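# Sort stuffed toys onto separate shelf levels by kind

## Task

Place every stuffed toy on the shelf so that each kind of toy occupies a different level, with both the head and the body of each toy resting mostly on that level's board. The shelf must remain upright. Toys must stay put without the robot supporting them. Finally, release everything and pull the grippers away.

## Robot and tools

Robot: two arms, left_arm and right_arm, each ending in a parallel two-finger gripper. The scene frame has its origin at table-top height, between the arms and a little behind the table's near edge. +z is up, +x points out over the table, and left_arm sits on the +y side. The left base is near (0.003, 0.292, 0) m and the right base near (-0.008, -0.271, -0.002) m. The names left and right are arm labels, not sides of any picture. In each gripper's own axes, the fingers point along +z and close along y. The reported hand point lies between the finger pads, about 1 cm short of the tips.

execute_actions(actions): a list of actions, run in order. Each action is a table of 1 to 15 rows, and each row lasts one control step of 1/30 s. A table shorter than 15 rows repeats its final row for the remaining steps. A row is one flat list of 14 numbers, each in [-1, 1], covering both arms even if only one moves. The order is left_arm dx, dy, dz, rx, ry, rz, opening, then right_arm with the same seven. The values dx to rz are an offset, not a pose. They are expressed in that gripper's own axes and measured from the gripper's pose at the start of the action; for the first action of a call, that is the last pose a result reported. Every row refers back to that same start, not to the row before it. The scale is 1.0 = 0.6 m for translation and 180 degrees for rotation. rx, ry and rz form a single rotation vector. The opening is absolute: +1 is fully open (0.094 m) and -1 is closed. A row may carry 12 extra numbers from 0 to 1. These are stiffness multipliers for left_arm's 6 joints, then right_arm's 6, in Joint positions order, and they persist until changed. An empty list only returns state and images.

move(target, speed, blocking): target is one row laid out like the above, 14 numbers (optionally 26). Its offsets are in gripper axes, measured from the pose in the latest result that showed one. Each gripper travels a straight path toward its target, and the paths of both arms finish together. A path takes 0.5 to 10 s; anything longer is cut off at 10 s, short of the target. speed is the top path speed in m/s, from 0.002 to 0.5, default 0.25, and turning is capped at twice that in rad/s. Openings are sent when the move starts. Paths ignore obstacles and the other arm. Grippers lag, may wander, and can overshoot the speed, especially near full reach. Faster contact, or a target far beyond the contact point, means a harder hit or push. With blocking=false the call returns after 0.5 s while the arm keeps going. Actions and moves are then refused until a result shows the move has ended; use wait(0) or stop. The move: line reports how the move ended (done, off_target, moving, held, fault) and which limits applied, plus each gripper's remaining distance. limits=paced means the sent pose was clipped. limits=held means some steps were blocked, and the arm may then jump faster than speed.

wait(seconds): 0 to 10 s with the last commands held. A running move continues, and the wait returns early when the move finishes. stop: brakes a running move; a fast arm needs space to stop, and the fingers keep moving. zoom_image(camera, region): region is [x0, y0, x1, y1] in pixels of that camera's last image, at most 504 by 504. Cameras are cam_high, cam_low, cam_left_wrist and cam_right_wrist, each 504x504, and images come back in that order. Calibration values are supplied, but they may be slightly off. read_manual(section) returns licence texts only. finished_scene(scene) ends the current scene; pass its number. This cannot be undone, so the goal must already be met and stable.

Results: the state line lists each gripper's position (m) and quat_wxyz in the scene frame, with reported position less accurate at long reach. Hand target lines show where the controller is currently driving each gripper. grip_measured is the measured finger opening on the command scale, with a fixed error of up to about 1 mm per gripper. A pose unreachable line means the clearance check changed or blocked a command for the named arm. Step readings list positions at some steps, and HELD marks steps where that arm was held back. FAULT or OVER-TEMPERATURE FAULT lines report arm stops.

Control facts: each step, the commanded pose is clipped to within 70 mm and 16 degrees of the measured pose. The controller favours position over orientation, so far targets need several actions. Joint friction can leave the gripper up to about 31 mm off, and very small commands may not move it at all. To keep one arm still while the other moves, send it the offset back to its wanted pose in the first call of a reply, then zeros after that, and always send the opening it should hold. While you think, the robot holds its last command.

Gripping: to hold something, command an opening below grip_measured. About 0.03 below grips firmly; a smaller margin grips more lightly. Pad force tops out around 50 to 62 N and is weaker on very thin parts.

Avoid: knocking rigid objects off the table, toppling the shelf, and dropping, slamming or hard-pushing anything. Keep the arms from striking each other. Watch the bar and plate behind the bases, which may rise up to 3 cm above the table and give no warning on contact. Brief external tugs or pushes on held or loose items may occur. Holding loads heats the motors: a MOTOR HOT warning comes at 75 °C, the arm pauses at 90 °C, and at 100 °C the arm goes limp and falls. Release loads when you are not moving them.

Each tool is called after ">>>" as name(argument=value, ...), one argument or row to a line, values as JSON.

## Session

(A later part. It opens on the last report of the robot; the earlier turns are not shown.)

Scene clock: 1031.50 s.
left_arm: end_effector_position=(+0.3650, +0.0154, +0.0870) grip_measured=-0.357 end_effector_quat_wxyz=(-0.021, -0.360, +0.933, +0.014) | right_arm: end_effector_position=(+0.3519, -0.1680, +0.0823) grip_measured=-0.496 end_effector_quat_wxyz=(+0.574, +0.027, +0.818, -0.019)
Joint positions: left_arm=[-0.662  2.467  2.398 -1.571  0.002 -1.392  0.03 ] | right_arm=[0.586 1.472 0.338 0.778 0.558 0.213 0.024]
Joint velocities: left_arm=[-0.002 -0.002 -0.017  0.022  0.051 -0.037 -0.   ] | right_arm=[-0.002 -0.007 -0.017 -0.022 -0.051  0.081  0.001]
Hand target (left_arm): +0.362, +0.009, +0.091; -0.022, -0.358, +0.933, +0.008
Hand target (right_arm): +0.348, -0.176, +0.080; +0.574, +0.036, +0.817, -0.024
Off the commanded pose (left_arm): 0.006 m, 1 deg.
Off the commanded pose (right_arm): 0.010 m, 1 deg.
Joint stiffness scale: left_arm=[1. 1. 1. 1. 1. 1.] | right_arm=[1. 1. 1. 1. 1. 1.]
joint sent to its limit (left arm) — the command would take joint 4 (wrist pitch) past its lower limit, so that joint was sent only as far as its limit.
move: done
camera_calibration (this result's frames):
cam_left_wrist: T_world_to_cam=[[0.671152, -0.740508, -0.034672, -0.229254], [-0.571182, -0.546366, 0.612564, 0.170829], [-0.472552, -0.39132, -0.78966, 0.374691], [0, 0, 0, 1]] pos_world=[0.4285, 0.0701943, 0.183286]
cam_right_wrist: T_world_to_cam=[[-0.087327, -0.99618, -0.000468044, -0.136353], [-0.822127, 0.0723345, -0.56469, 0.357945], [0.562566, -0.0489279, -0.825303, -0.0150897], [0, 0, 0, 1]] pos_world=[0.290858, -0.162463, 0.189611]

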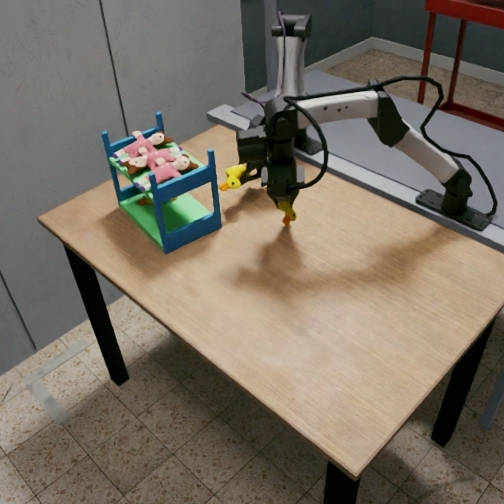

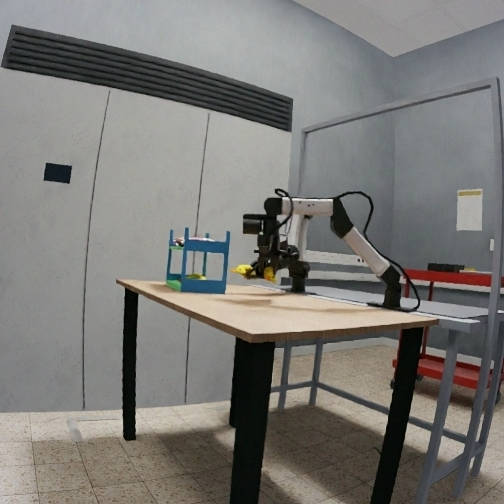

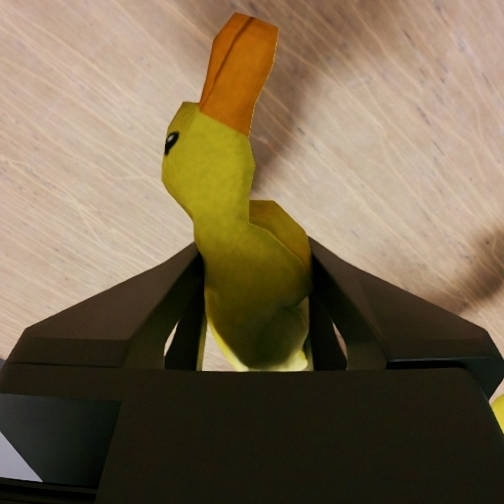

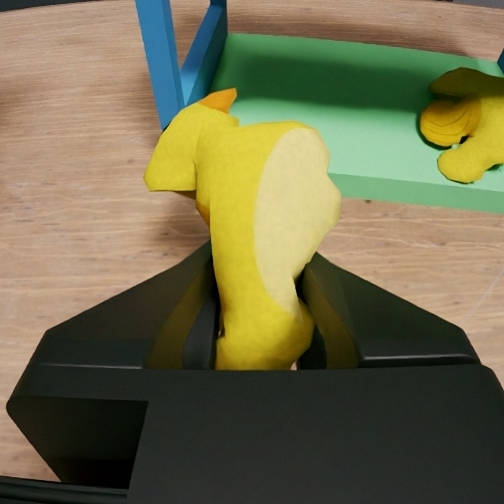

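>>> move(
  target=[0,0,0.125,0,0,0,-0.36, -0.03,-0.059,0.267,0.042,-0.044,0.015,-0.5],
  speed=0.13,
)

Scene clock: 1045.80 s.
left_arm: end_effector_position=(+0.3570, +0.0199, +0.0136) grip_measured=-0.357 end_effector_quat_wxyz=(-0.030, -0.360, +0.932, +0.030) | right_arm: end_effector_position=(+0.5027, -0.2120, +0.0499) grip_measured=-0.496 end_effector_quat_wxyz=(+0.627, +0.083, +0.772, -0.059)
Joint positions: left_arm=[-0.662  2.449  2.071 -1.299  0.002 -1.393  0.03 ] | right_arm=[0.319 2.119 0.816 1.122 0.451 0.117 0.024]
Joint velocities: left_arm=[-0.007  0.002 -0.007 -0.037 -0.022 -0.022  0.   ] | right_arm=[-0.017 -0.002  0.002  0.007 -0.037 -0.037  0.001]
Hand target (left_arm): +0.362, +0.015, +0.012; -0.021, -0.360, +0.933, +0.014
Hand target (right_arm): +0.506, -0.215, +0.046; +0.627, +0.082, +0.772, -0.062
Off the commanded pose (left_arm): 0.006 m, 2 deg.
Off the commanded pose (right_arm): 0.006 m, 0 deg.
Joint stiffness scale: left_arm=[1. 1. 1. 1. 1. 1.] | right_arm=[1. 1. 1. 1. 1. 1.]
move: done
camera_calibration (this result's frames):
cam_left_wrist: T_world_to_cam=[[0.669631, -0.739252, -0.0714203, -0.222095], [-0.552937, -0.560432, 0.616584, 0.207334], [-0.495837, -0.373393, -0.784043, 0.32258], [0, 0, 0, 1]] pos_world=[0.423312, 0.0724614, 0.109215]
cam_right_wrist: T_world_to_cam=[[-0.222612, -0.974767, -0.0165064, -0.0937255], [-0.717407, 0.175255, -0.67425, 0.441414], [0.66013, -0.138254, -0.738318, -0.201139], [0, 0, 0, 1]] pos_world=[0.428587, -0.196529, 0.147571]

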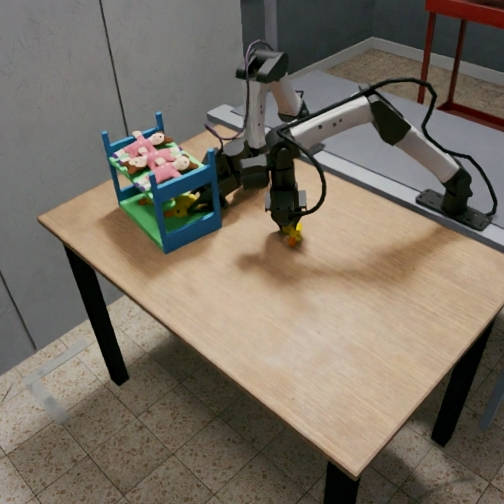

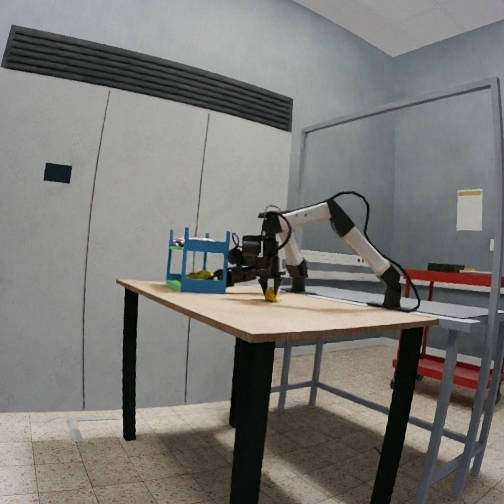

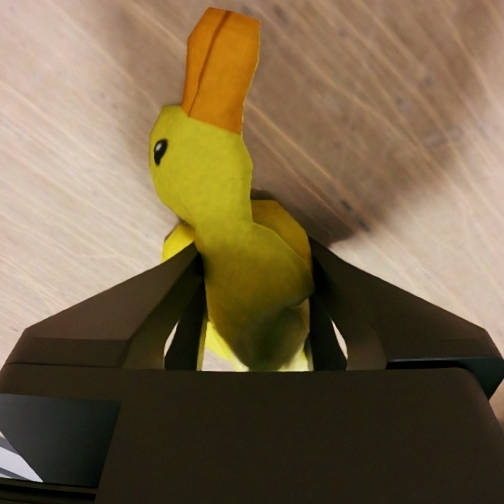

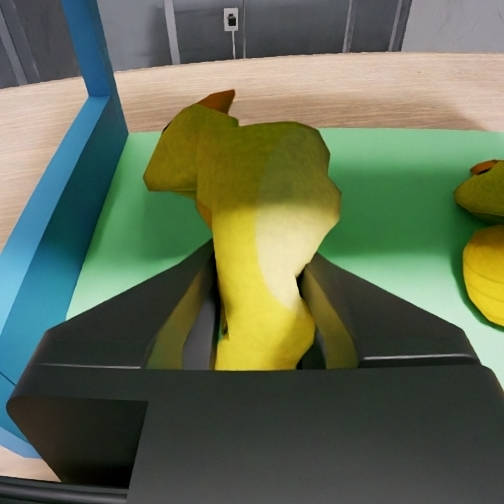

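>>> execute_actions(
  actions=[
    [[0,0,0,0,0,0,0.8, 0,0.008,0,0,0,0,-0.5],[0,0,0,0,0,0,0.8, 0,0.016,0,0,0,0,-0.5],[0,0,0,0,0,0,0.8, 0,0.024,0,0,0,0,-0.5],[0,0,0,0,0,0,0.8, 0.004,0.032,0,0,0,0,-0.5]],
  ],
)

Scene clock: 1052.10 s.
left_arm: end_effector_position=(+0.3563, +0.0204, +0.0137) grip_measured=+0.798 end_effector_quat_wxyz=(-0.031, -0.360, +0.932, +0.031) | right_arm: end_effector_position=(+0.5048, -0.1934, +0.0579) grip_measured=-0.496 end_effector_quat_wxyz=(+0.637, +0.081, +0.765, -0.054)
Joint positions: left_arm=[-0.662  2.449  2.071 -1.303  0.002 -1.393  0.084] | right_arm=[0.364 2.119 0.84  1.121 0.487 0.12  0.024]
Joint velocities: left_arm=[-0.002  0.012 -0.007  0.007 -0.051  0.007 -0.   ] | right_arm=[-0.022 -0.007 -0.012 -0.066  0.037 -0.11   0.   ]
Hand target (left_arm): +0.357, +0.020, +0.014; -0.030, -0.360, +0.932, +0.030
Hand target (right_arm): +0.506, -0.193, +0.048; +0.627, +0.083, +0.772, -0.059
Off the commanded pose (left_arm): 0.001 m, 0 deg.
Off the commanded pose (right_arm): 0.010 m, 1 deg.
Joint stiffness scale: left_arm=[1. 1. 1. 1. 1. 1.] | right_arm=[1. 1. 1. 1. 1. 1.]
Step readings (end_effector_position):
0: left_arm (+0.3570, +0.0199, +0.0136) | right_arm (+0.5027, -0.2120, +0.0500)
1: left_arm (+0.3569, +0.0199, +0.0136) | right_arm (+0.5027, -0.2120, +0.0500)
2: left_arm (+0.3569, +0.0199, +0.0136) | right_arm (+0.5025, -0.2118, +0.0501)
4: left_arm (+0.3566, +0.0202, +0.0137) | right_arm (+0.5029, -0.2079, +0.0518)
8: left_arm (+0.3563, +0.0204, +0.0137) | right_arm (+0.5049, -0.1934, +0.0574)
15: end_effector_position above
camera_calibration (this result's frames):
cam_left_wrist: T_world_to_cam=[[0.669357, -0.739129, -0.0751629, -0.221026], [-0.551111, -0.561827, 0.61695, 0.206569], [-0.498234, -0.371537, -0.783405, 0.323295], [0, 0, 0, 1]] pos_world=[0.422864, 0.0728053, 0.109215]
cam_right_wrist: T_world_to_cam=[[-0.212898, -0.976757, -0.0249066, -0.0797586], [-0.70315, 0.170861, -0.690208, 0.437917], [0.678421, -0.129431, -0.723182, -0.202408], [0, 0, 0, 1]] pos_world=[0.428259, -0.178926, 0.15389]

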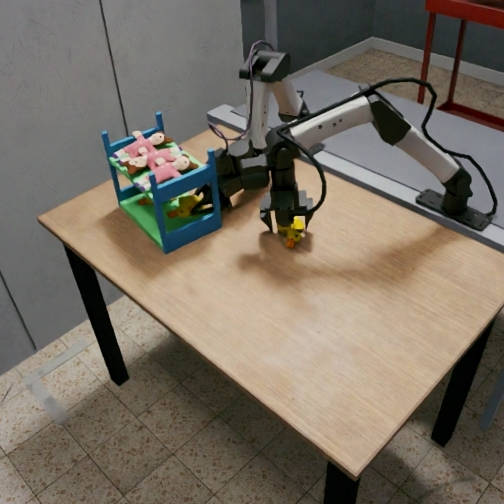

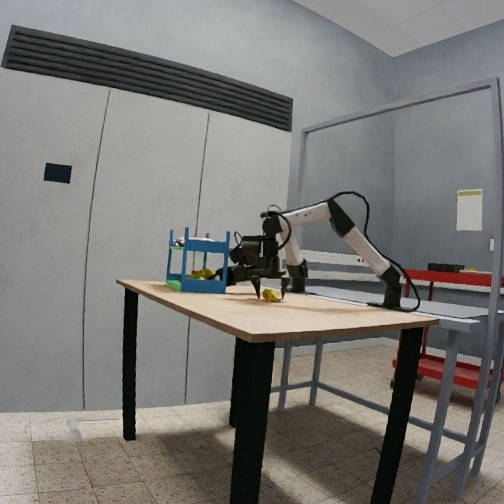

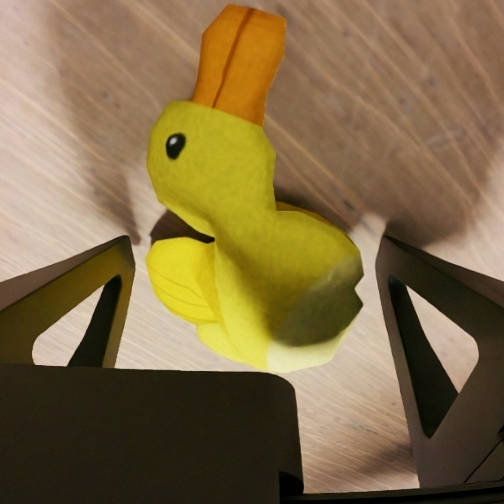

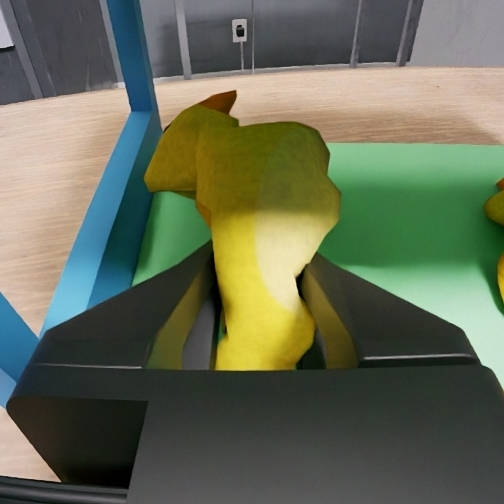

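>>> execute_actions(
  actions=[
    [[0,0,-0.015,0,0,0,0.8, 0.008,-0.004,0,0,0,0,-0.5],[0,0,-0.03,0,0,0,0.8, 0.016,-0.008,0,0,0.006,0,-0.5],[0,0,-0.045,0,0,0,0.8, 0.022,-0.012,0,0,0.01,0,-0.5],[0,0,-0.06,0,0,0,0.8, 0.022,-0.012,0,0,0.01,0,-0.5],[0,0,-0.075,0,0,0,0.8, 0.022,-0.012,0,0,0.01,0,-0.5],[0,0,-0.09,0,0,0,0.8, 0.022,-0.012,0,0,0.01,0,-0.5],[0,0,-0.1,0,0,0,0.8, 0.022,-0.012,0,0,0.01,0,-0.5],[0,0,-0.11,0,0,0,0.8, 0.022,-0.012,0,0,0.01,0,-0.5],[0,0,-0.11,0,0,0,0.8, 0.022,-0.012,0,0,0.01,0,0.0]],
  ],
)

Scene clock: 1064.00 s.
left_arm: end_effector_position=(+0.3683, +0.0129, +0.0873) grip_measured=+0.798 end_effector_quat_wxyz=(-0.014, -0.360, +0.933, +0.003) | right_arm: end_effector_position=(+0.5056, -0.1945, +0.0579) grip_measured=-0.003 end_effector_quat_wxyz=(+0.637, +0.082, +0.765, -0.050)
Joint positions: left_arm=[-0.662  2.451  2.371 -1.534  0.002 -1.393  0.084] | right_arm=[0.358 2.119 0.84  1.122 0.475 0.126 0.047]
Joint velocities: left_arm=[ 0.017  0.061 -0.002 -0.271 -0.066 -0.037  0.   ] | right_arm=[-0.012 -0.002 -0.012 -0.051  0.022 -0.066 -0.001]
Hand target (left_arm): +0.361, +0.019, +0.080; -0.029, -0.360, +0.932, +0.028
Hand target (right_arm): +0.501, -0.200, +0.045; +0.624, +0.082, +0.775, -0.053
Off the commanded pose (left_arm): 0.012 m, 4 deg.
Off the commanded pose (right_arm): 0.015 m, 2 deg.
Joint stiffness scale: left_arm=[1. 1. 1. 1. 1. 1.] | right_arm=[1. 1. 1. 1. 1. 1.]
joint sent to its limit (left arm) — the command would take joint 4 (wrist pitch) past its lower limit, so that joint was sent only as far as its limit.
Step readings (end_effector_position):
0: left_arm (+0.3563, +0.0204, +0.0137) | right_arm (+0.5047, -0.1939, +0.0580)
1: left_arm (+0.3563, +0.0204, +0.0143) | right_arm (+0.5047, -0.1938, +0.0582)
2: left_arm (+0.3562, +0.0205, +0.0160) | right_arm (+0.5048, -0.1936, +0.0581)
4: left_arm (+0.3564, +0.0206, +0.0237) | right_arm (+0.5050, -0.1932, +0.0580)
8: left_arm (+0.3657, +0.0142, +0.0569) | right_arm (+0.5055, -0.1947, +0.0580)
15: end_effector_position above
camera_calibration (this result's frames):
cam_left_wrist: T_world_to_cam=[[0.672523, -0.740019, -0.00917581, -0.236046], [-0.583074, -0.537448, 0.609241, 0.175662], [-0.455781, -0.404379, -0.792932, 0.369824], [0, 0, 0, 1]] pos_world=[0.429729, 0.0692798, 0.184059]
cam_right_wrist: T_world_to_cam=[[-0.208612, -0.977437, -0.033142, -0.0824818], [-0.703064, 0.173437, -0.689653, 0.43912], [0.67984, -0.120569, -0.723381, -0.202103], [0, 0, 0, 1]] pos_world=[0.428921, -0.181148, 0.153909]

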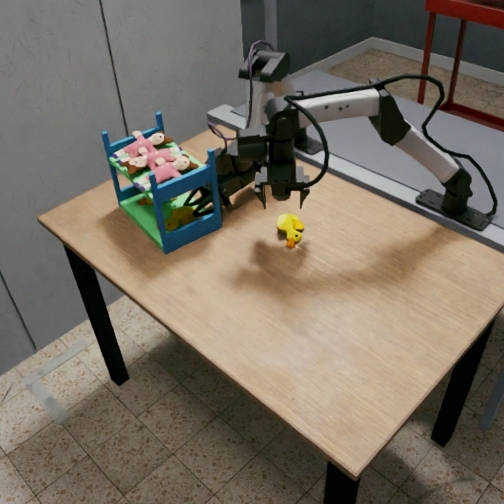

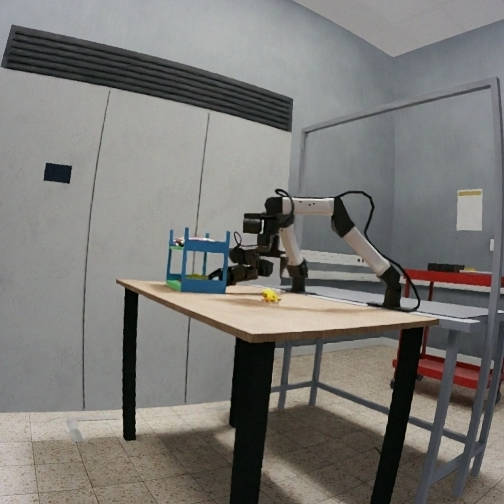

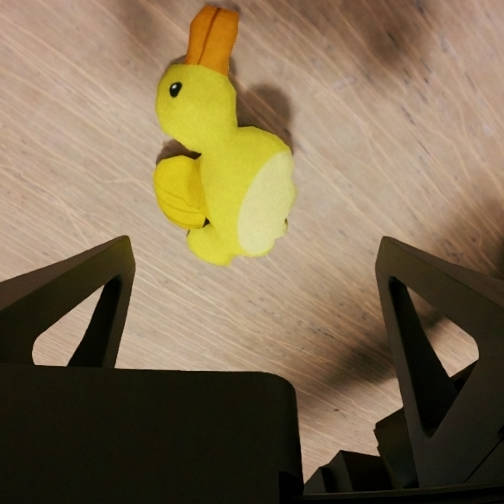

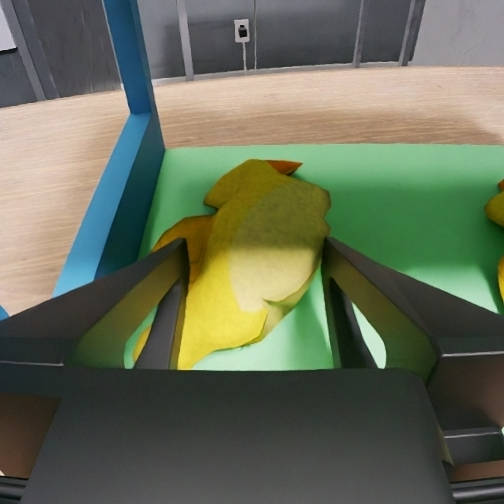

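>>> move(
  target=[-0.145,0.581,-0.094,0,0,0.17,0.8, -0.008,-0.017,-0.25,-0.065,0.08,-0.012,0.0],
  speed=0.3,
)

Scene clock: 1079.40 s.
left_arm: end_effector_position=(+0.2099, +0.3326, +0.1433) grip_measured=+0.798 end_effector_quat_wxyz=(-0.015, -0.100, +0.995, +0.001) | right_arm: end_effector_position=(+0.3695, -0.1789, +0.1030) grip_measured=-0.003 end_effector_quat_wxyz=(+0.558, +0.017, +0.829, +0.027)
Joint positions: left_arm=[ 0.137  1.372  1.196 -1.429 -0.035 -0.058  0.084] | right_arm=[0.443 1.365 0.412 0.596 0.331 0.203 0.047]
Joint velocities: left_arm=[ 0.002 -0.017  0.007 -0.037  0.095  0.022  0.   ] | right_arm=[ 0.002  0.007 -0.027 -0.037  0.007  0.037  0.   ]
Hand target (left_arm): +0.204, +0.332, +0.143; -0.020, -0.101, +0.995, -0.005
Hand target (right_arm): +0.359, -0.177, +0.090; +0.539, +0.009, +0.842, +0.027
Off the commanded pose (left_arm): 0.011 m, 0 deg.
Off the commanded pose (right_arm): 0.016 m, 3 deg.
Joint stiffness scale: left_arm=[1. 1. 1. 1. 1. 1.] | right_arm=[1. 1. 1. 1. 1. 1.]
move: off_target (left_arm, right_arm)
camera_calibration (this result's frames):
cam_left_wrist: T_world_to_cam=[[0.200162, -0.979763, 0.000314784, 0.285097], [-0.773394, -0.157804, 0.613971, 0.134061], [-0.601496, -0.123137, -0.789329, 0.407789], [0, 0, 0, 1]] pos_world=[0.2919, 0.350697, 0.23948]
cam_right_wrist: T_world_to_cam=[[-0.0187656, -0.99782, -0.0632673, -0.164805], [-0.846661, 0.0495166, -0.529824, 0.386185], [0.531802, 0.0436235, -0.845744, 0.021586], [0, 0, 0, 1]] pos_world=[0.312396, -0.18451, 0.21244]

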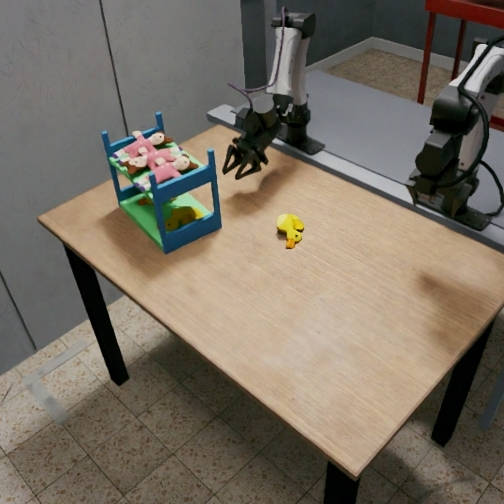

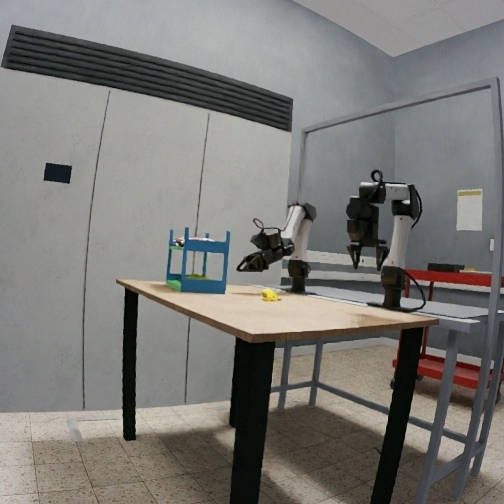

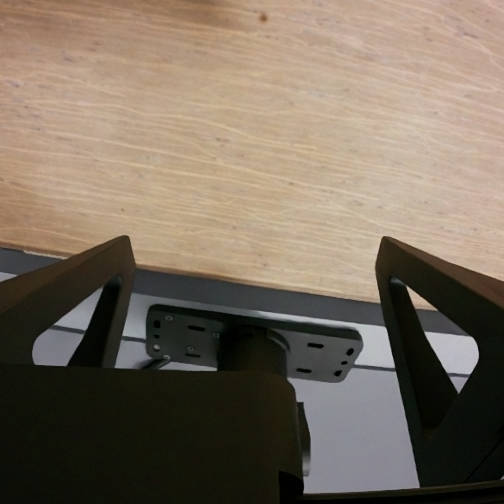

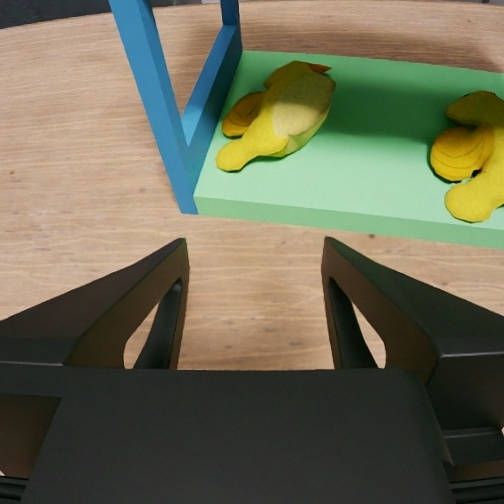

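>>> move(
  target=[0,0,0,0,0,0,0.8, 0.073,0.307,-0.005,-0.202,0.113,-0.149,1],
  speed=0.35,
)

Scene clock: 1106.57 s.
left_arm: end_effector_position=(+0.2099, +0.3326, +0.1433) grip_measured=+0.798 end_effector_quat_wxyz=(-0.015, -0.099, +0.995, +0.001) | right_arm: end_effector_position=(+0.3548, +0.0037, +0.0845) grip_measured=+1.000 end_effector_quat_wxyz=(+0.394, -0.336, +0.841, +0.156)
Joint positions: left_arm=[ 0.137  1.372  1.196 -1.429 -0.035 -0.055  0.084] | right_arm=[ 0.672  1.622  0.886  0.083 -0.1   -0.108  0.094]
Joint velocities: left_arm=[-0.002  0.007  0.007  0.007 -0.066  0.022  0.   ] | right_arm=[-0.022 -0.007  0.012 -0.051  0.037 -0.051  0.   ]
Hand target (left_arm): +0.210, +0.333, +0.143; -0.015, -0.100, +0.995, +0.001
Hand target (right_arm): +0.349, +0.007, +0.074; +0.373, -0.347, +0.846, +0.156
Off the commanded pose (left_arm): 0.000 m, 0 deg.
Off the commanded pose (right_arm): 0.011 m, 3 deg.
Joint stiffness scale: left_arm=[1. 1. 1. 1. 1. 1.] | right_arm=[1. 1. 1. 1. 1. 1.]
move: off_target (right_arm)
camera_calibration (this result's frames):
cam_left_wrist: T_world_to_cam=[[0.197546, -0.980294, 0.000394826, 0.285811], [-0.773813, -0.155689, 0.613982, 0.133444], [-0.601821, -0.121595, -0.78932, 0.407343], [0, 0, 0, 1]] pos_world=[0.291948, 0.350486, 0.239479]
cam_right_wrist: T_world_to_cam=[[0.673677, -0.738977, 0.00853246, -0.236827], [-0.714246, -0.654009, -0.249249, 0.286848], [0.18977, 0.161819, -0.968402, 0.137091], [0, 0, 0, 1]] pos_world=[0.338409, -0.00959206, 0.206276]

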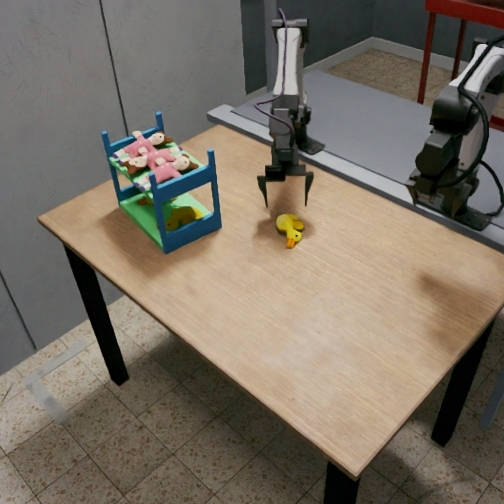

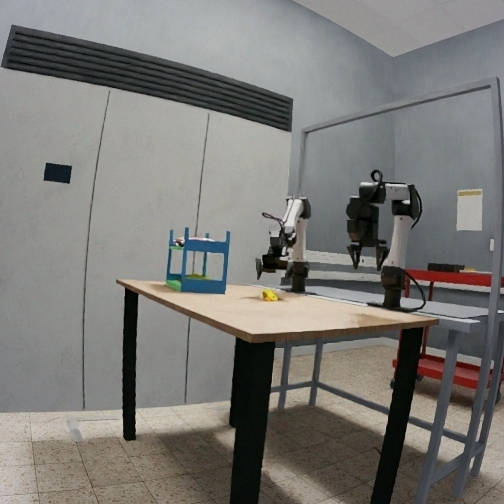

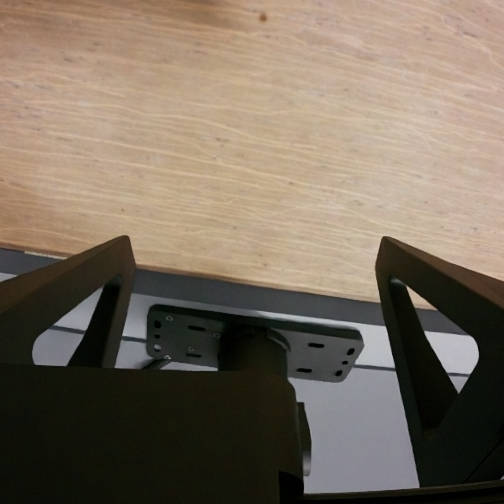

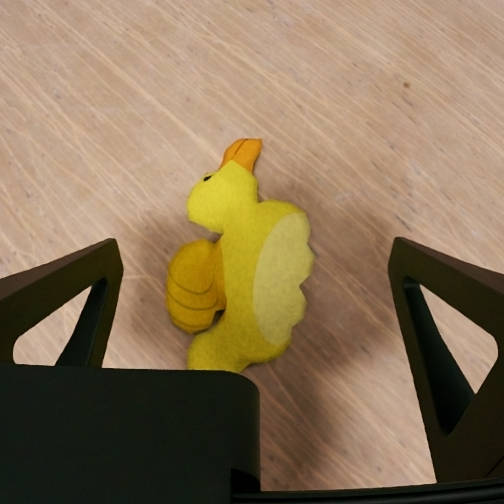

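>>> move(
  target=[0,0,0,0,0,0,0.8, 0.074,0.017,0.103,0,0.022,0,1],
  speed=0.15,
)

>>> execute_actions(
  actions=[
    [[0,0,0,0,0,0,0.8, 0.012,0,0.008,0,0.012,0,-0.42]],
  ],
)

Scene clock: 1116.87 s.
left_arm: end_effector_position=(+0.2099, +0.3326, +0.1433) grip_measured=+0.798 end_effector_quat_wxyz=(-0.015, -0.099, +0.995, +0.001) | right_arm: end_effector_position=(+0.3647, +0.0207, +0.0206) grip_measured=+1.000 end_effector_quat_wxyz=(+0.375, -0.339, +0.850, +0.148)
Joint positions: left_arm=[ 0.137  1.372  1.196 -1.429 -0.035 -0.055  0.084] | right_arm=[ 0.696  1.848  0.894  0.258 -0.076 -0.095  0.094]
Joint velocities: left_arm=[-0.012 -0.012  0.022  0.007  0.037  0.037 -0.001] | right_arm=[ 0.002  0.017 -0.007 -0.007  0.007  0.007  0.   ]
Hand target (left_arm): +0.210, +0.333, +0.143; -0.015, -0.099, +0.995, +0.001
Hand target (right_arm): +0.362, +0.024, +0.011; +0.365, -0.341, +0.854, +0.144
Off the commanded pose (left_arm): 0.000 m, 0 deg.
Off the commanded pose (right_arm): 0.011 m, 1 deg.
Joint stiffness scale: left_arm=[1. 1. 1. 1. 1. 1.] | right_arm=[1. 1. 1. 1. 1. 1.]
move: off_target (right_arm)
camera_calibration (this result's frames):
cam_left_wrist: T_world_to_cam=[[0.197546, -0.980294, 0.000394826, 0.285811], [-0.773813, -0.155689, 0.613982, 0.133444], [-0.601821, -0.121595, -0.78932, 0.407343], [0, 0, 0, 1]] pos_world=[0.291948, 0.350486, 0.239479]
cam_right_wrist: T_world_to_cam=[[0.672447, -0.74009, 0.00906971, -0.229884], [-0.722961, -0.65941, -0.206167, 0.291465], [0.158563, 0.13208, -0.978475, 0.0827892], [0, 0, 0, 1]] pos_world=[0.352175, 0.0111252, 0.143183]

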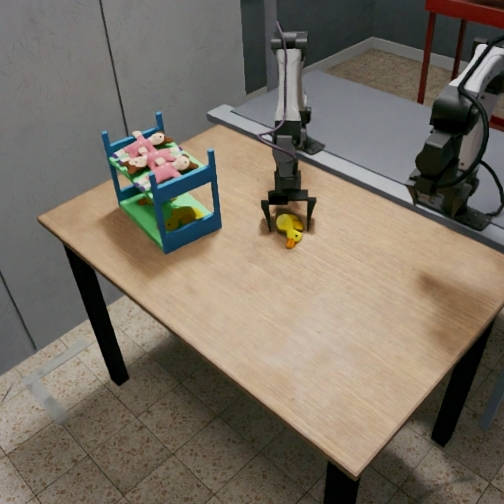

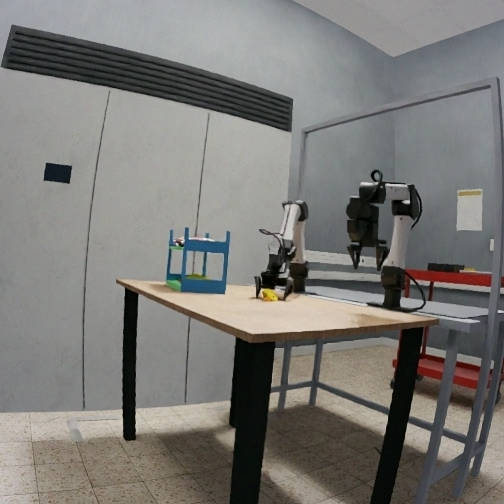

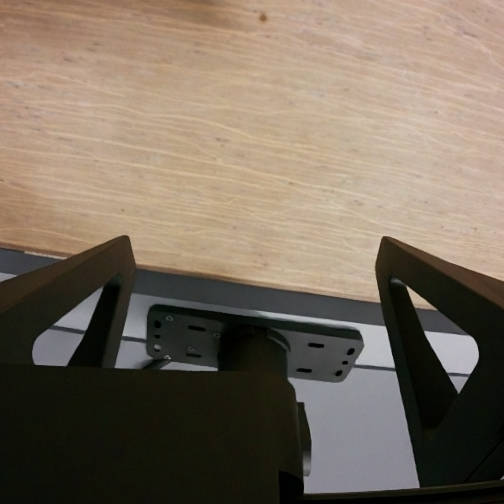

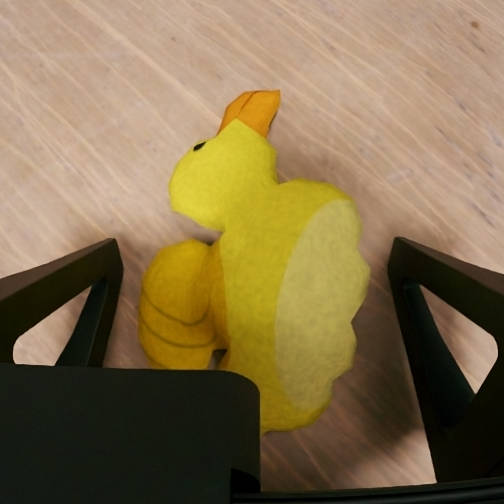

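Scene clock: 1117.37 s.
left_arm: end_effector_position=(+0.2099, +0.3326, +0.1433) grip_measured=+0.798 end_effector_quat_wxyz=(-0.015, -0.099, +0.995, +0.001) | right_arm: end_effector_position=(+0.3668, +0.0223, +0.0235) grip_measured=-0.416 end_effector_quat_wxyz=(+0.379, -0.338, +0.848, +0.149)
Joint positions: left_arm=[ 0.137  1.372  1.196 -1.429 -0.035 -0.055  0.084] | right_arm=[ 0.696  1.848  0.902  0.258 -0.076 -0.095  0.027]
Joint velocities: left_arm=[-0.012  0.002  0.002  0.037  0.022 -0.007  0.   ] | right_arm=[ 0.017 -0.007 -0.002 -0.037  0.022 -0.022 -0.001]
Hand target (left_arm): +0.210, +0.333, +0.143; -0.015, -0.099, +0.995, +0.001
Hand target (right_arm): +0.364, +0.019, +0.012; +0.360, -0.341, +0.857, +0.142
Off the commanded pose (left_arm): 0.000 m, 0 deg.
Off the commanded pose (right_arm): 0.012 m, 3 deg.
Joint stiffness scale: left_arm=[1. 1. 1. 1. 1. 1.] | right_arm=[1. 1. 1. 1. 1. 1.]
Step readings (end_effector_position):
0: left_arm (+0.2099, +0.3326, +0.1433) | right_arm (+0.3647, +0.0207, +0.0206)
1: left_arm (+0.2099, +0.3326, +0.1433) | right_arm (+0.3647, +0.0207, +0.0206)
2: left_arm (+0.2099, +0.3326, +0.1433) | right_arm (+0.3647, +0.0207, +0.0206)
4: left_arm (+0.2099, +0.3326, +0.1433) | right_arm (+0.3651, +0.0210, +0.0212)
8: left_arm (+0.2099, +0.3326, +0.1433) | right_arm (+0.3668, +0.0223, +0.0235)
15: end_effector_position above
camera_calibration (this result's frames):
cam_left_wrist: T_world_to_cam=[[0.197546, -0.980294, 0.000394826, 0.285811], [-0.773813, -0.155689, 0.613982, 0.133444], [-0.601821, -0.121595, -0.78932, 0.407343], [0, 0, 0, 1]] pos_world=[0.291948, 0.350486, 0.239479]
cam_right_wrist: T_world_to_cam=[[0.672497, -0.740038, 0.00961864, -0.230199], [-0.721543, -0.658472, -0.213988, 0.294351], [0.164692, 0.136966, -0.976789, 0.0826939], [0, 0, 0, 1]] pos_world=[0.353576, 0.0121395, 0.145976]

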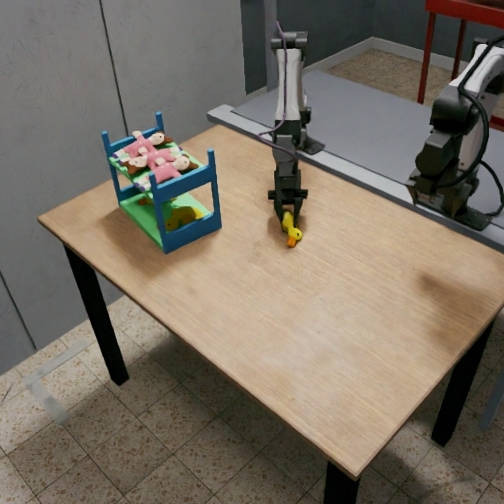

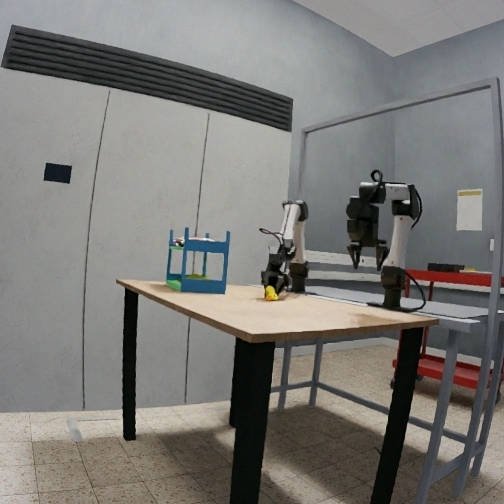

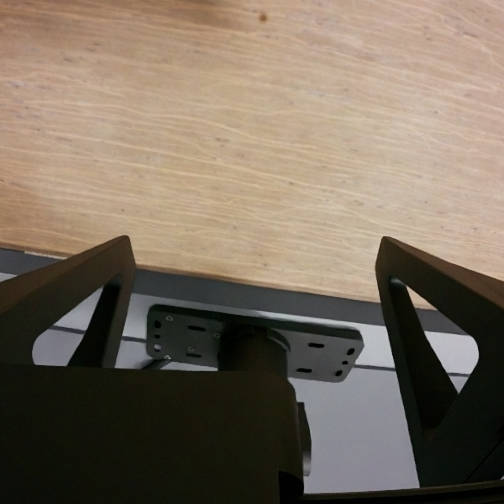

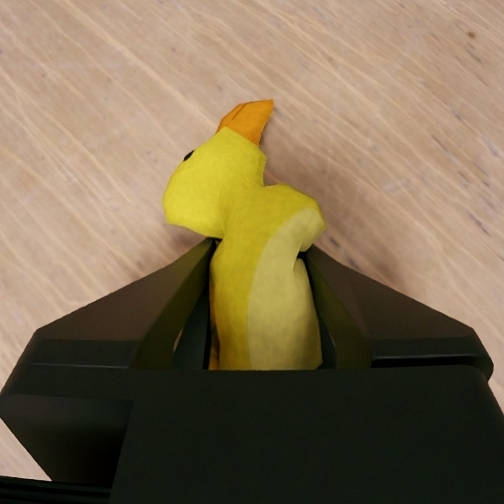

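>>> move(
  target=[0,0,0,0,0,0,0.8, 0.136,-0.316,-0.295,0.26,-0.112,0.157,-0.44],
  speed=0.25,
)

Scene clock: 1138.83 s.
left_arm: end_effector_position=(+0.2099, +0.3326, +0.1433) grip_measured=+0.798 end_effector_quat_wxyz=(-0.015, -0.099, +0.995, +0.001) | right_arm: end_effector_position=(+0.3690, -0.2366, +0.0831) grip_measured=-0.436 end_effector_quat_wxyz=(+0.572, +0.068, +0.816, -0.050)
Joint positions: left_arm=[ 0.137  1.372  1.196 -1.429 -0.035 -0.055  0.084] | right_arm=[0.333 1.46  0.325 0.803 0.415 0.158 0.026]
Joint velocities: left_arm=[ 0.002 -0.007  0.012 -0.022  0.037 -0.007  0.   ] | right_arm=[ 0.012 -0.002 -0.017  0.022  0.007 -0.007  0.   ]
Hand target (left_arm): +0.210, +0.333, +0.143; -0.015, -0.099, +0.995, +0.001
Hand target (right_arm): +0.363, -0.243, +0.083; +0.574, +0.077, +0.813, -0.054
Off the commanded pose (left_arm): 0.000 m, 0 deg.
Off the commanded pose (right_arm): 0.010 m, 1 deg.
Joint stiffness scale: left_arm=[1. 1. 1. 1. 1. 1.] | right_arm=[1. 1. 1. 1. 1. 1.]
move: done
camera_calibration (this result's frames):
cam_left_wrist: T_world_to_cam=[[0.197546, -0.980294, 0.000394826, 0.285811], [-0.773813, -0.155689, 0.613982, 0.133444], [-0.601821, -0.121595, -0.78932, 0.407343], [0, 0, 0, 1]] pos_world=[0.291948, 0.350486, 0.239479]
cam_right_wrist: T_world_to_cam=[[-0.187812, -0.982199, 0.00331634, -0.163148], [-0.811658, 0.153298, -0.563658, 0.392524], [0.553117, -0.108553, -0.826001, -0.0379618], [0, 0, 0, 1]] pos_world=[0.308952, -0.224538, 0.190434]

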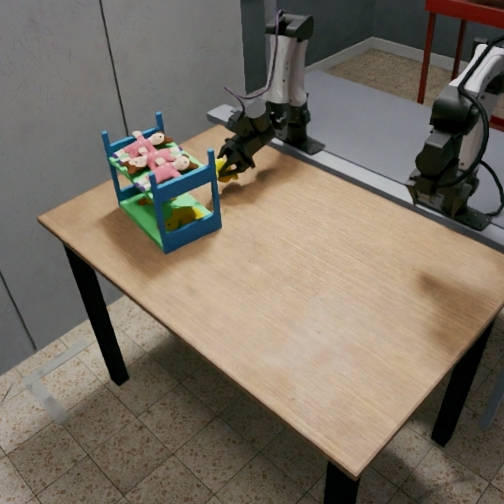

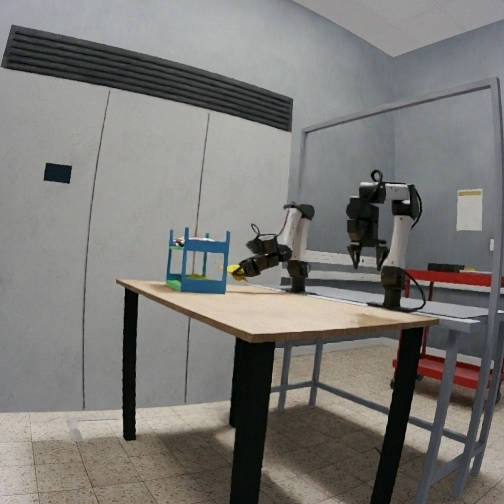

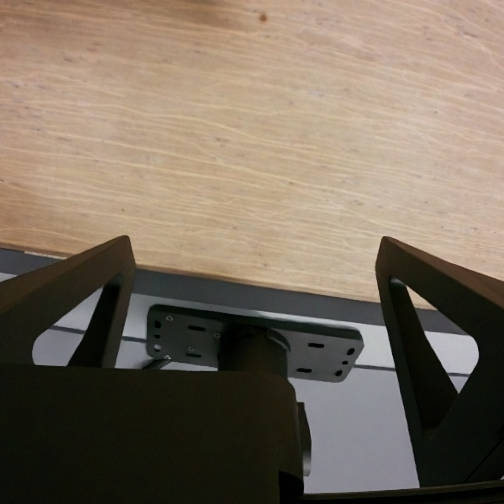

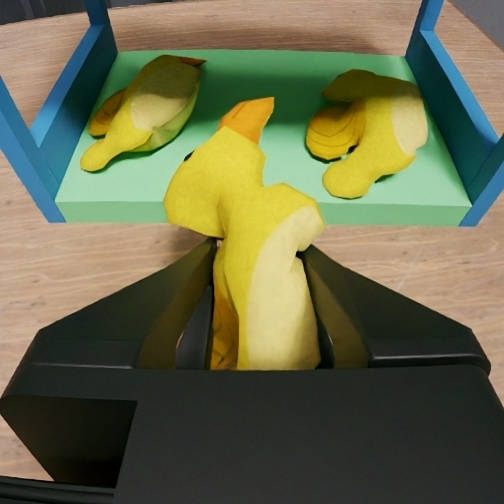

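>>> move(
  target=[0,0,0,0,0,0,0.8, -0.019,-0.012,0.237,0,-0.05,0,-0.44],
  speed=0.14,
)

>>> execute_actions(
  actions=[
    [[0,0,0,0,0,0,0.8, 0,0,0,0,0,0,0.22]],
  ],
)

Scene clock: 1150.03 s.
left_arm: end_effector_position=(+0.2099, +0.3326, +0.1433) grip_measured=+0.798 end_effector_quat_wxyz=(-0.015, -0.099, +0.995, +0.001) | right_arm: end_effector_position=(+0.5013, -0.2638, +0.0551) grip_measured=-0.436 end_effector_quat_wxyz=(+0.641, +0.065, +0.763, -0.051)
Joint positions: left_arm=[ 0.137  1.372  1.196 -1.429 -0.035 -0.055  0.084] | right_arm=[0.157 2.109 0.752 1.225 0.258 0.063 0.026]
Joint velocities: left_arm=[-0.007 -0.007 -0.017  0.007 -0.022  0.022  0.   ] | right_arm=[-0.002  0.002 -0.012  0.022 -0.051 -0.11  -0.   ]
Hand target (left_arm): +0.210, +0.333, +0.143; -0.015, -0.099, +0.995, +0.001
Hand target (right_arm): +0.503, -0.267, +0.046; +0.634, +0.062, +0.769, -0.055
Off the commanded pose (left_arm): 0.000 m, 0 deg.
Off the commanded pose (right_arm): 0.011 m, 1 deg.
Joint stiffness scale: left_arm=[1. 1. 1. 1. 1. 1.] | right_arm=[1. 1. 1. 1. 1. 1.]
move: off_target (right_arm)
camera_calibration (this result's frames):
cam_left_wrist: T_world_to_cam=[[0.197546, -0.980294, 0.000394826, 0.285811], [-0.773813, -0.155689, 0.613982, 0.133444], [-0.601821, -0.121595, -0.78932, 0.407343], [0, 0, 0, 1]] pos_world=[0.291948, 0.350486, 0.239479]
cam_right_wrist: T_world_to_cam=[[-0.185391, -0.98261, -0.0104027, -0.165519], [-0.701637, 0.139776, -0.69869, 0.437098], [0.687994, -0.122232, -0.715349, -0.214541], [0, 0, 0, 1]] pos_world=[0.423601, -0.24996, 0.150202]

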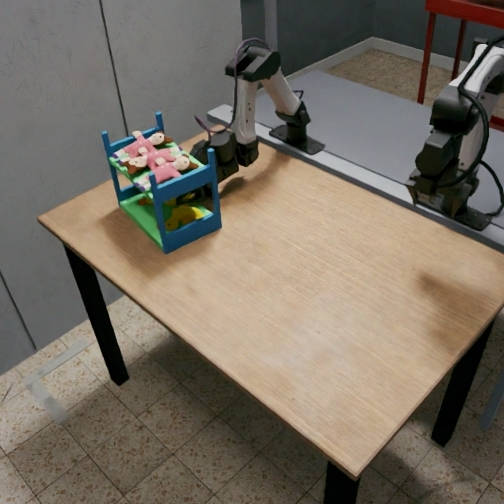

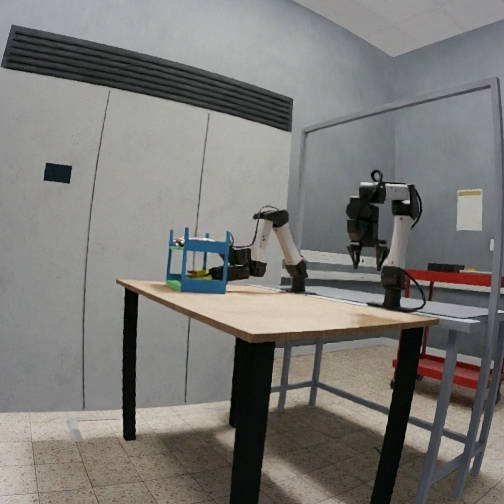

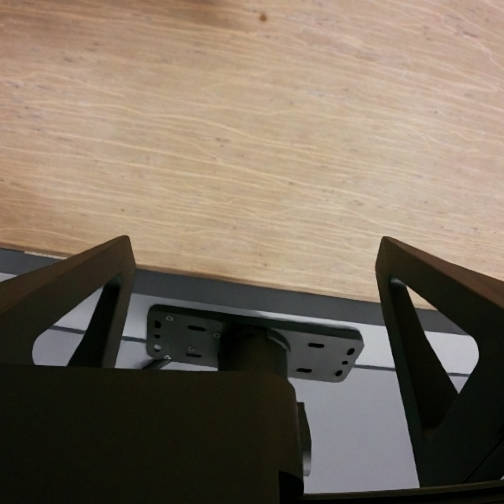

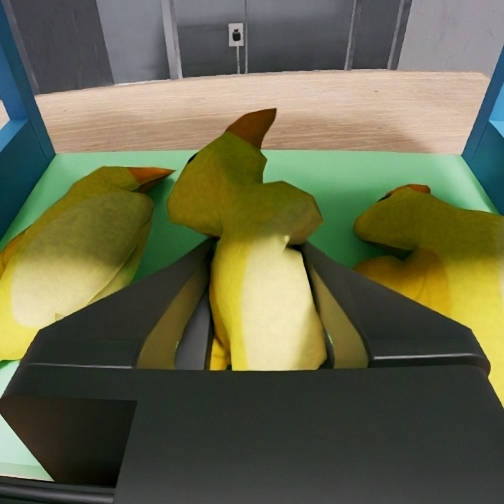

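Scene clock: 1150.53 s.
left_arm: end_effector_position=(+0.2099, +0.3326, +0.1433) grip_measured=+0.798 end_effector_quat_wxyz=(-0.015, -0.099, +0.995, +0.001) | right_arm: end_effector_position=(+0.5013, -0.2639, +0.0552) grip_measured=+0.217 end_effector_quat_wxyz=(+0.641, +0.066, +0.763, -0.051)
Joint positions: left_arm=[ 0.137  1.372  1.196 -1.429 -0.035 -0.055  0.084] | right_arm=[0.157 2.109 0.752 1.225 0.258 0.063 0.057]
Joint velocities: left_arm=[-0.002 -0.002 -0.002 -0.022 -0.022  0.007 -0.   ] | right_arm=[-0.002 -0.012 -0.002  0.095  0.007  0.051 -0.   ]
Hand target (left_arm): +0.210, +0.333, +0.143; -0.015, -0.099, +0.995, +0.001
Hand target (right_arm): +0.501, -0.264, +0.055; +0.641, +0.065, +0.763, -0.051
Off the commanded pose (left_arm): 0.000 m, 0 deg.
Off the commanded pose (right_arm): 0.000 m, 0 deg.
Joint stiffness scale: left_arm=[1. 1. 1. 1. 1. 1.] | right_arm=[1. 1. 1. 1. 1. 1.]
Step readings (end_effector_position):
0: left_arm (+0.2099, +0.3326, +0.1433) | right_arm (+0.5013, -0.2638, +0.0551)
1: left_arm (+0.2099, +0.3326, +0.1433) | right_arm (+0.5013, -0.2638, +0.0551)
2: left_arm (+0.2099, +0.3326, +0.1433) | right_arm (+0.5013, -0.2638, +0.0552)
4: left_arm (+0.2099, +0.3326, +0.1433) | right_arm (+0.5013, -0.2639, +0.0552)
8: left_arm (+0.2099, +0.3326, +0.1433) | right_arm (+0.5013, -0.2639, +0.0552)
15: end_effector_position above
camera_calibration (this result's frames):
cam_left_wrist: T_world_to_cam=[[0.197546, -0.980294, 0.000394826, 0.285811], [-0.773813, -0.155689, 0.613982, 0.133444], [-0.601821, -0.121595, -0.78932, 0.407343], [0, 0, 0, 1]] pos_world=[0.291948, 0.350486, 0.239479]
cam_right_wrist: T_world_to_cam=[[-0.185752, -0.982541, -0.0104448, -0.165376], [-0.701313, 0.140015, -0.698968, 0.437092], [0.688227, -0.122509, -0.715077, -0.214692], [0, 0, 0, 1]] pos_world=[0.423576, -0.24999, 0.150265]

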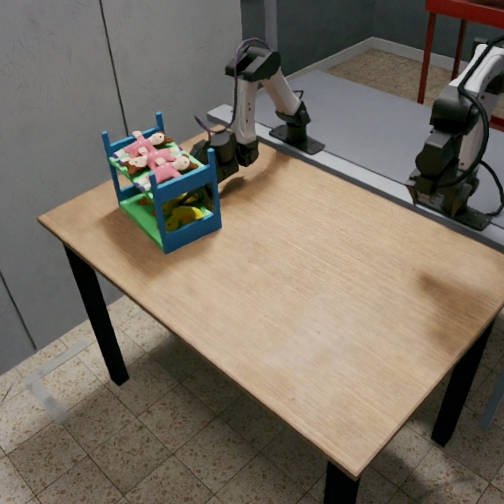

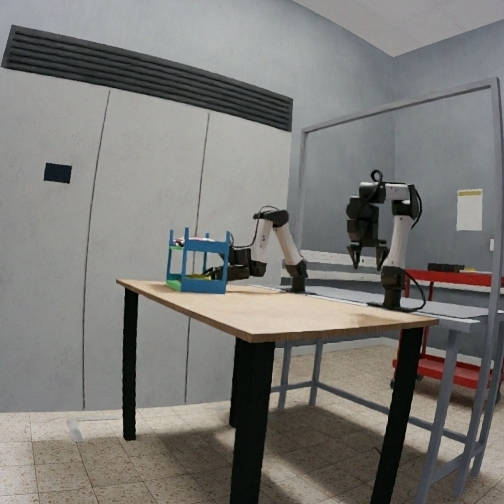

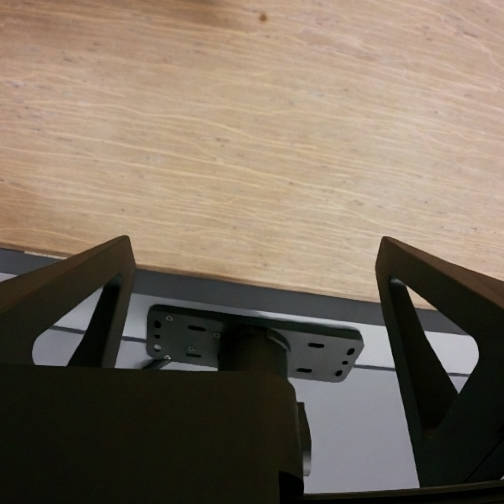

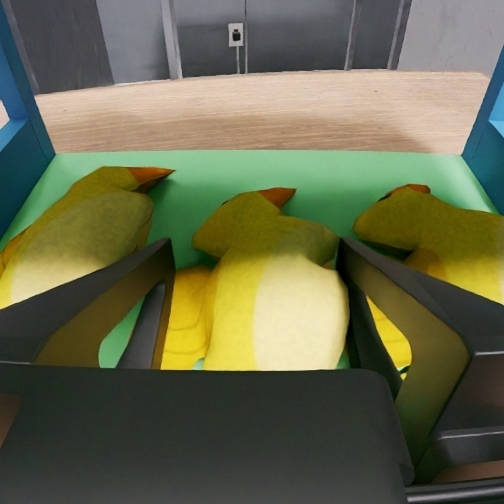

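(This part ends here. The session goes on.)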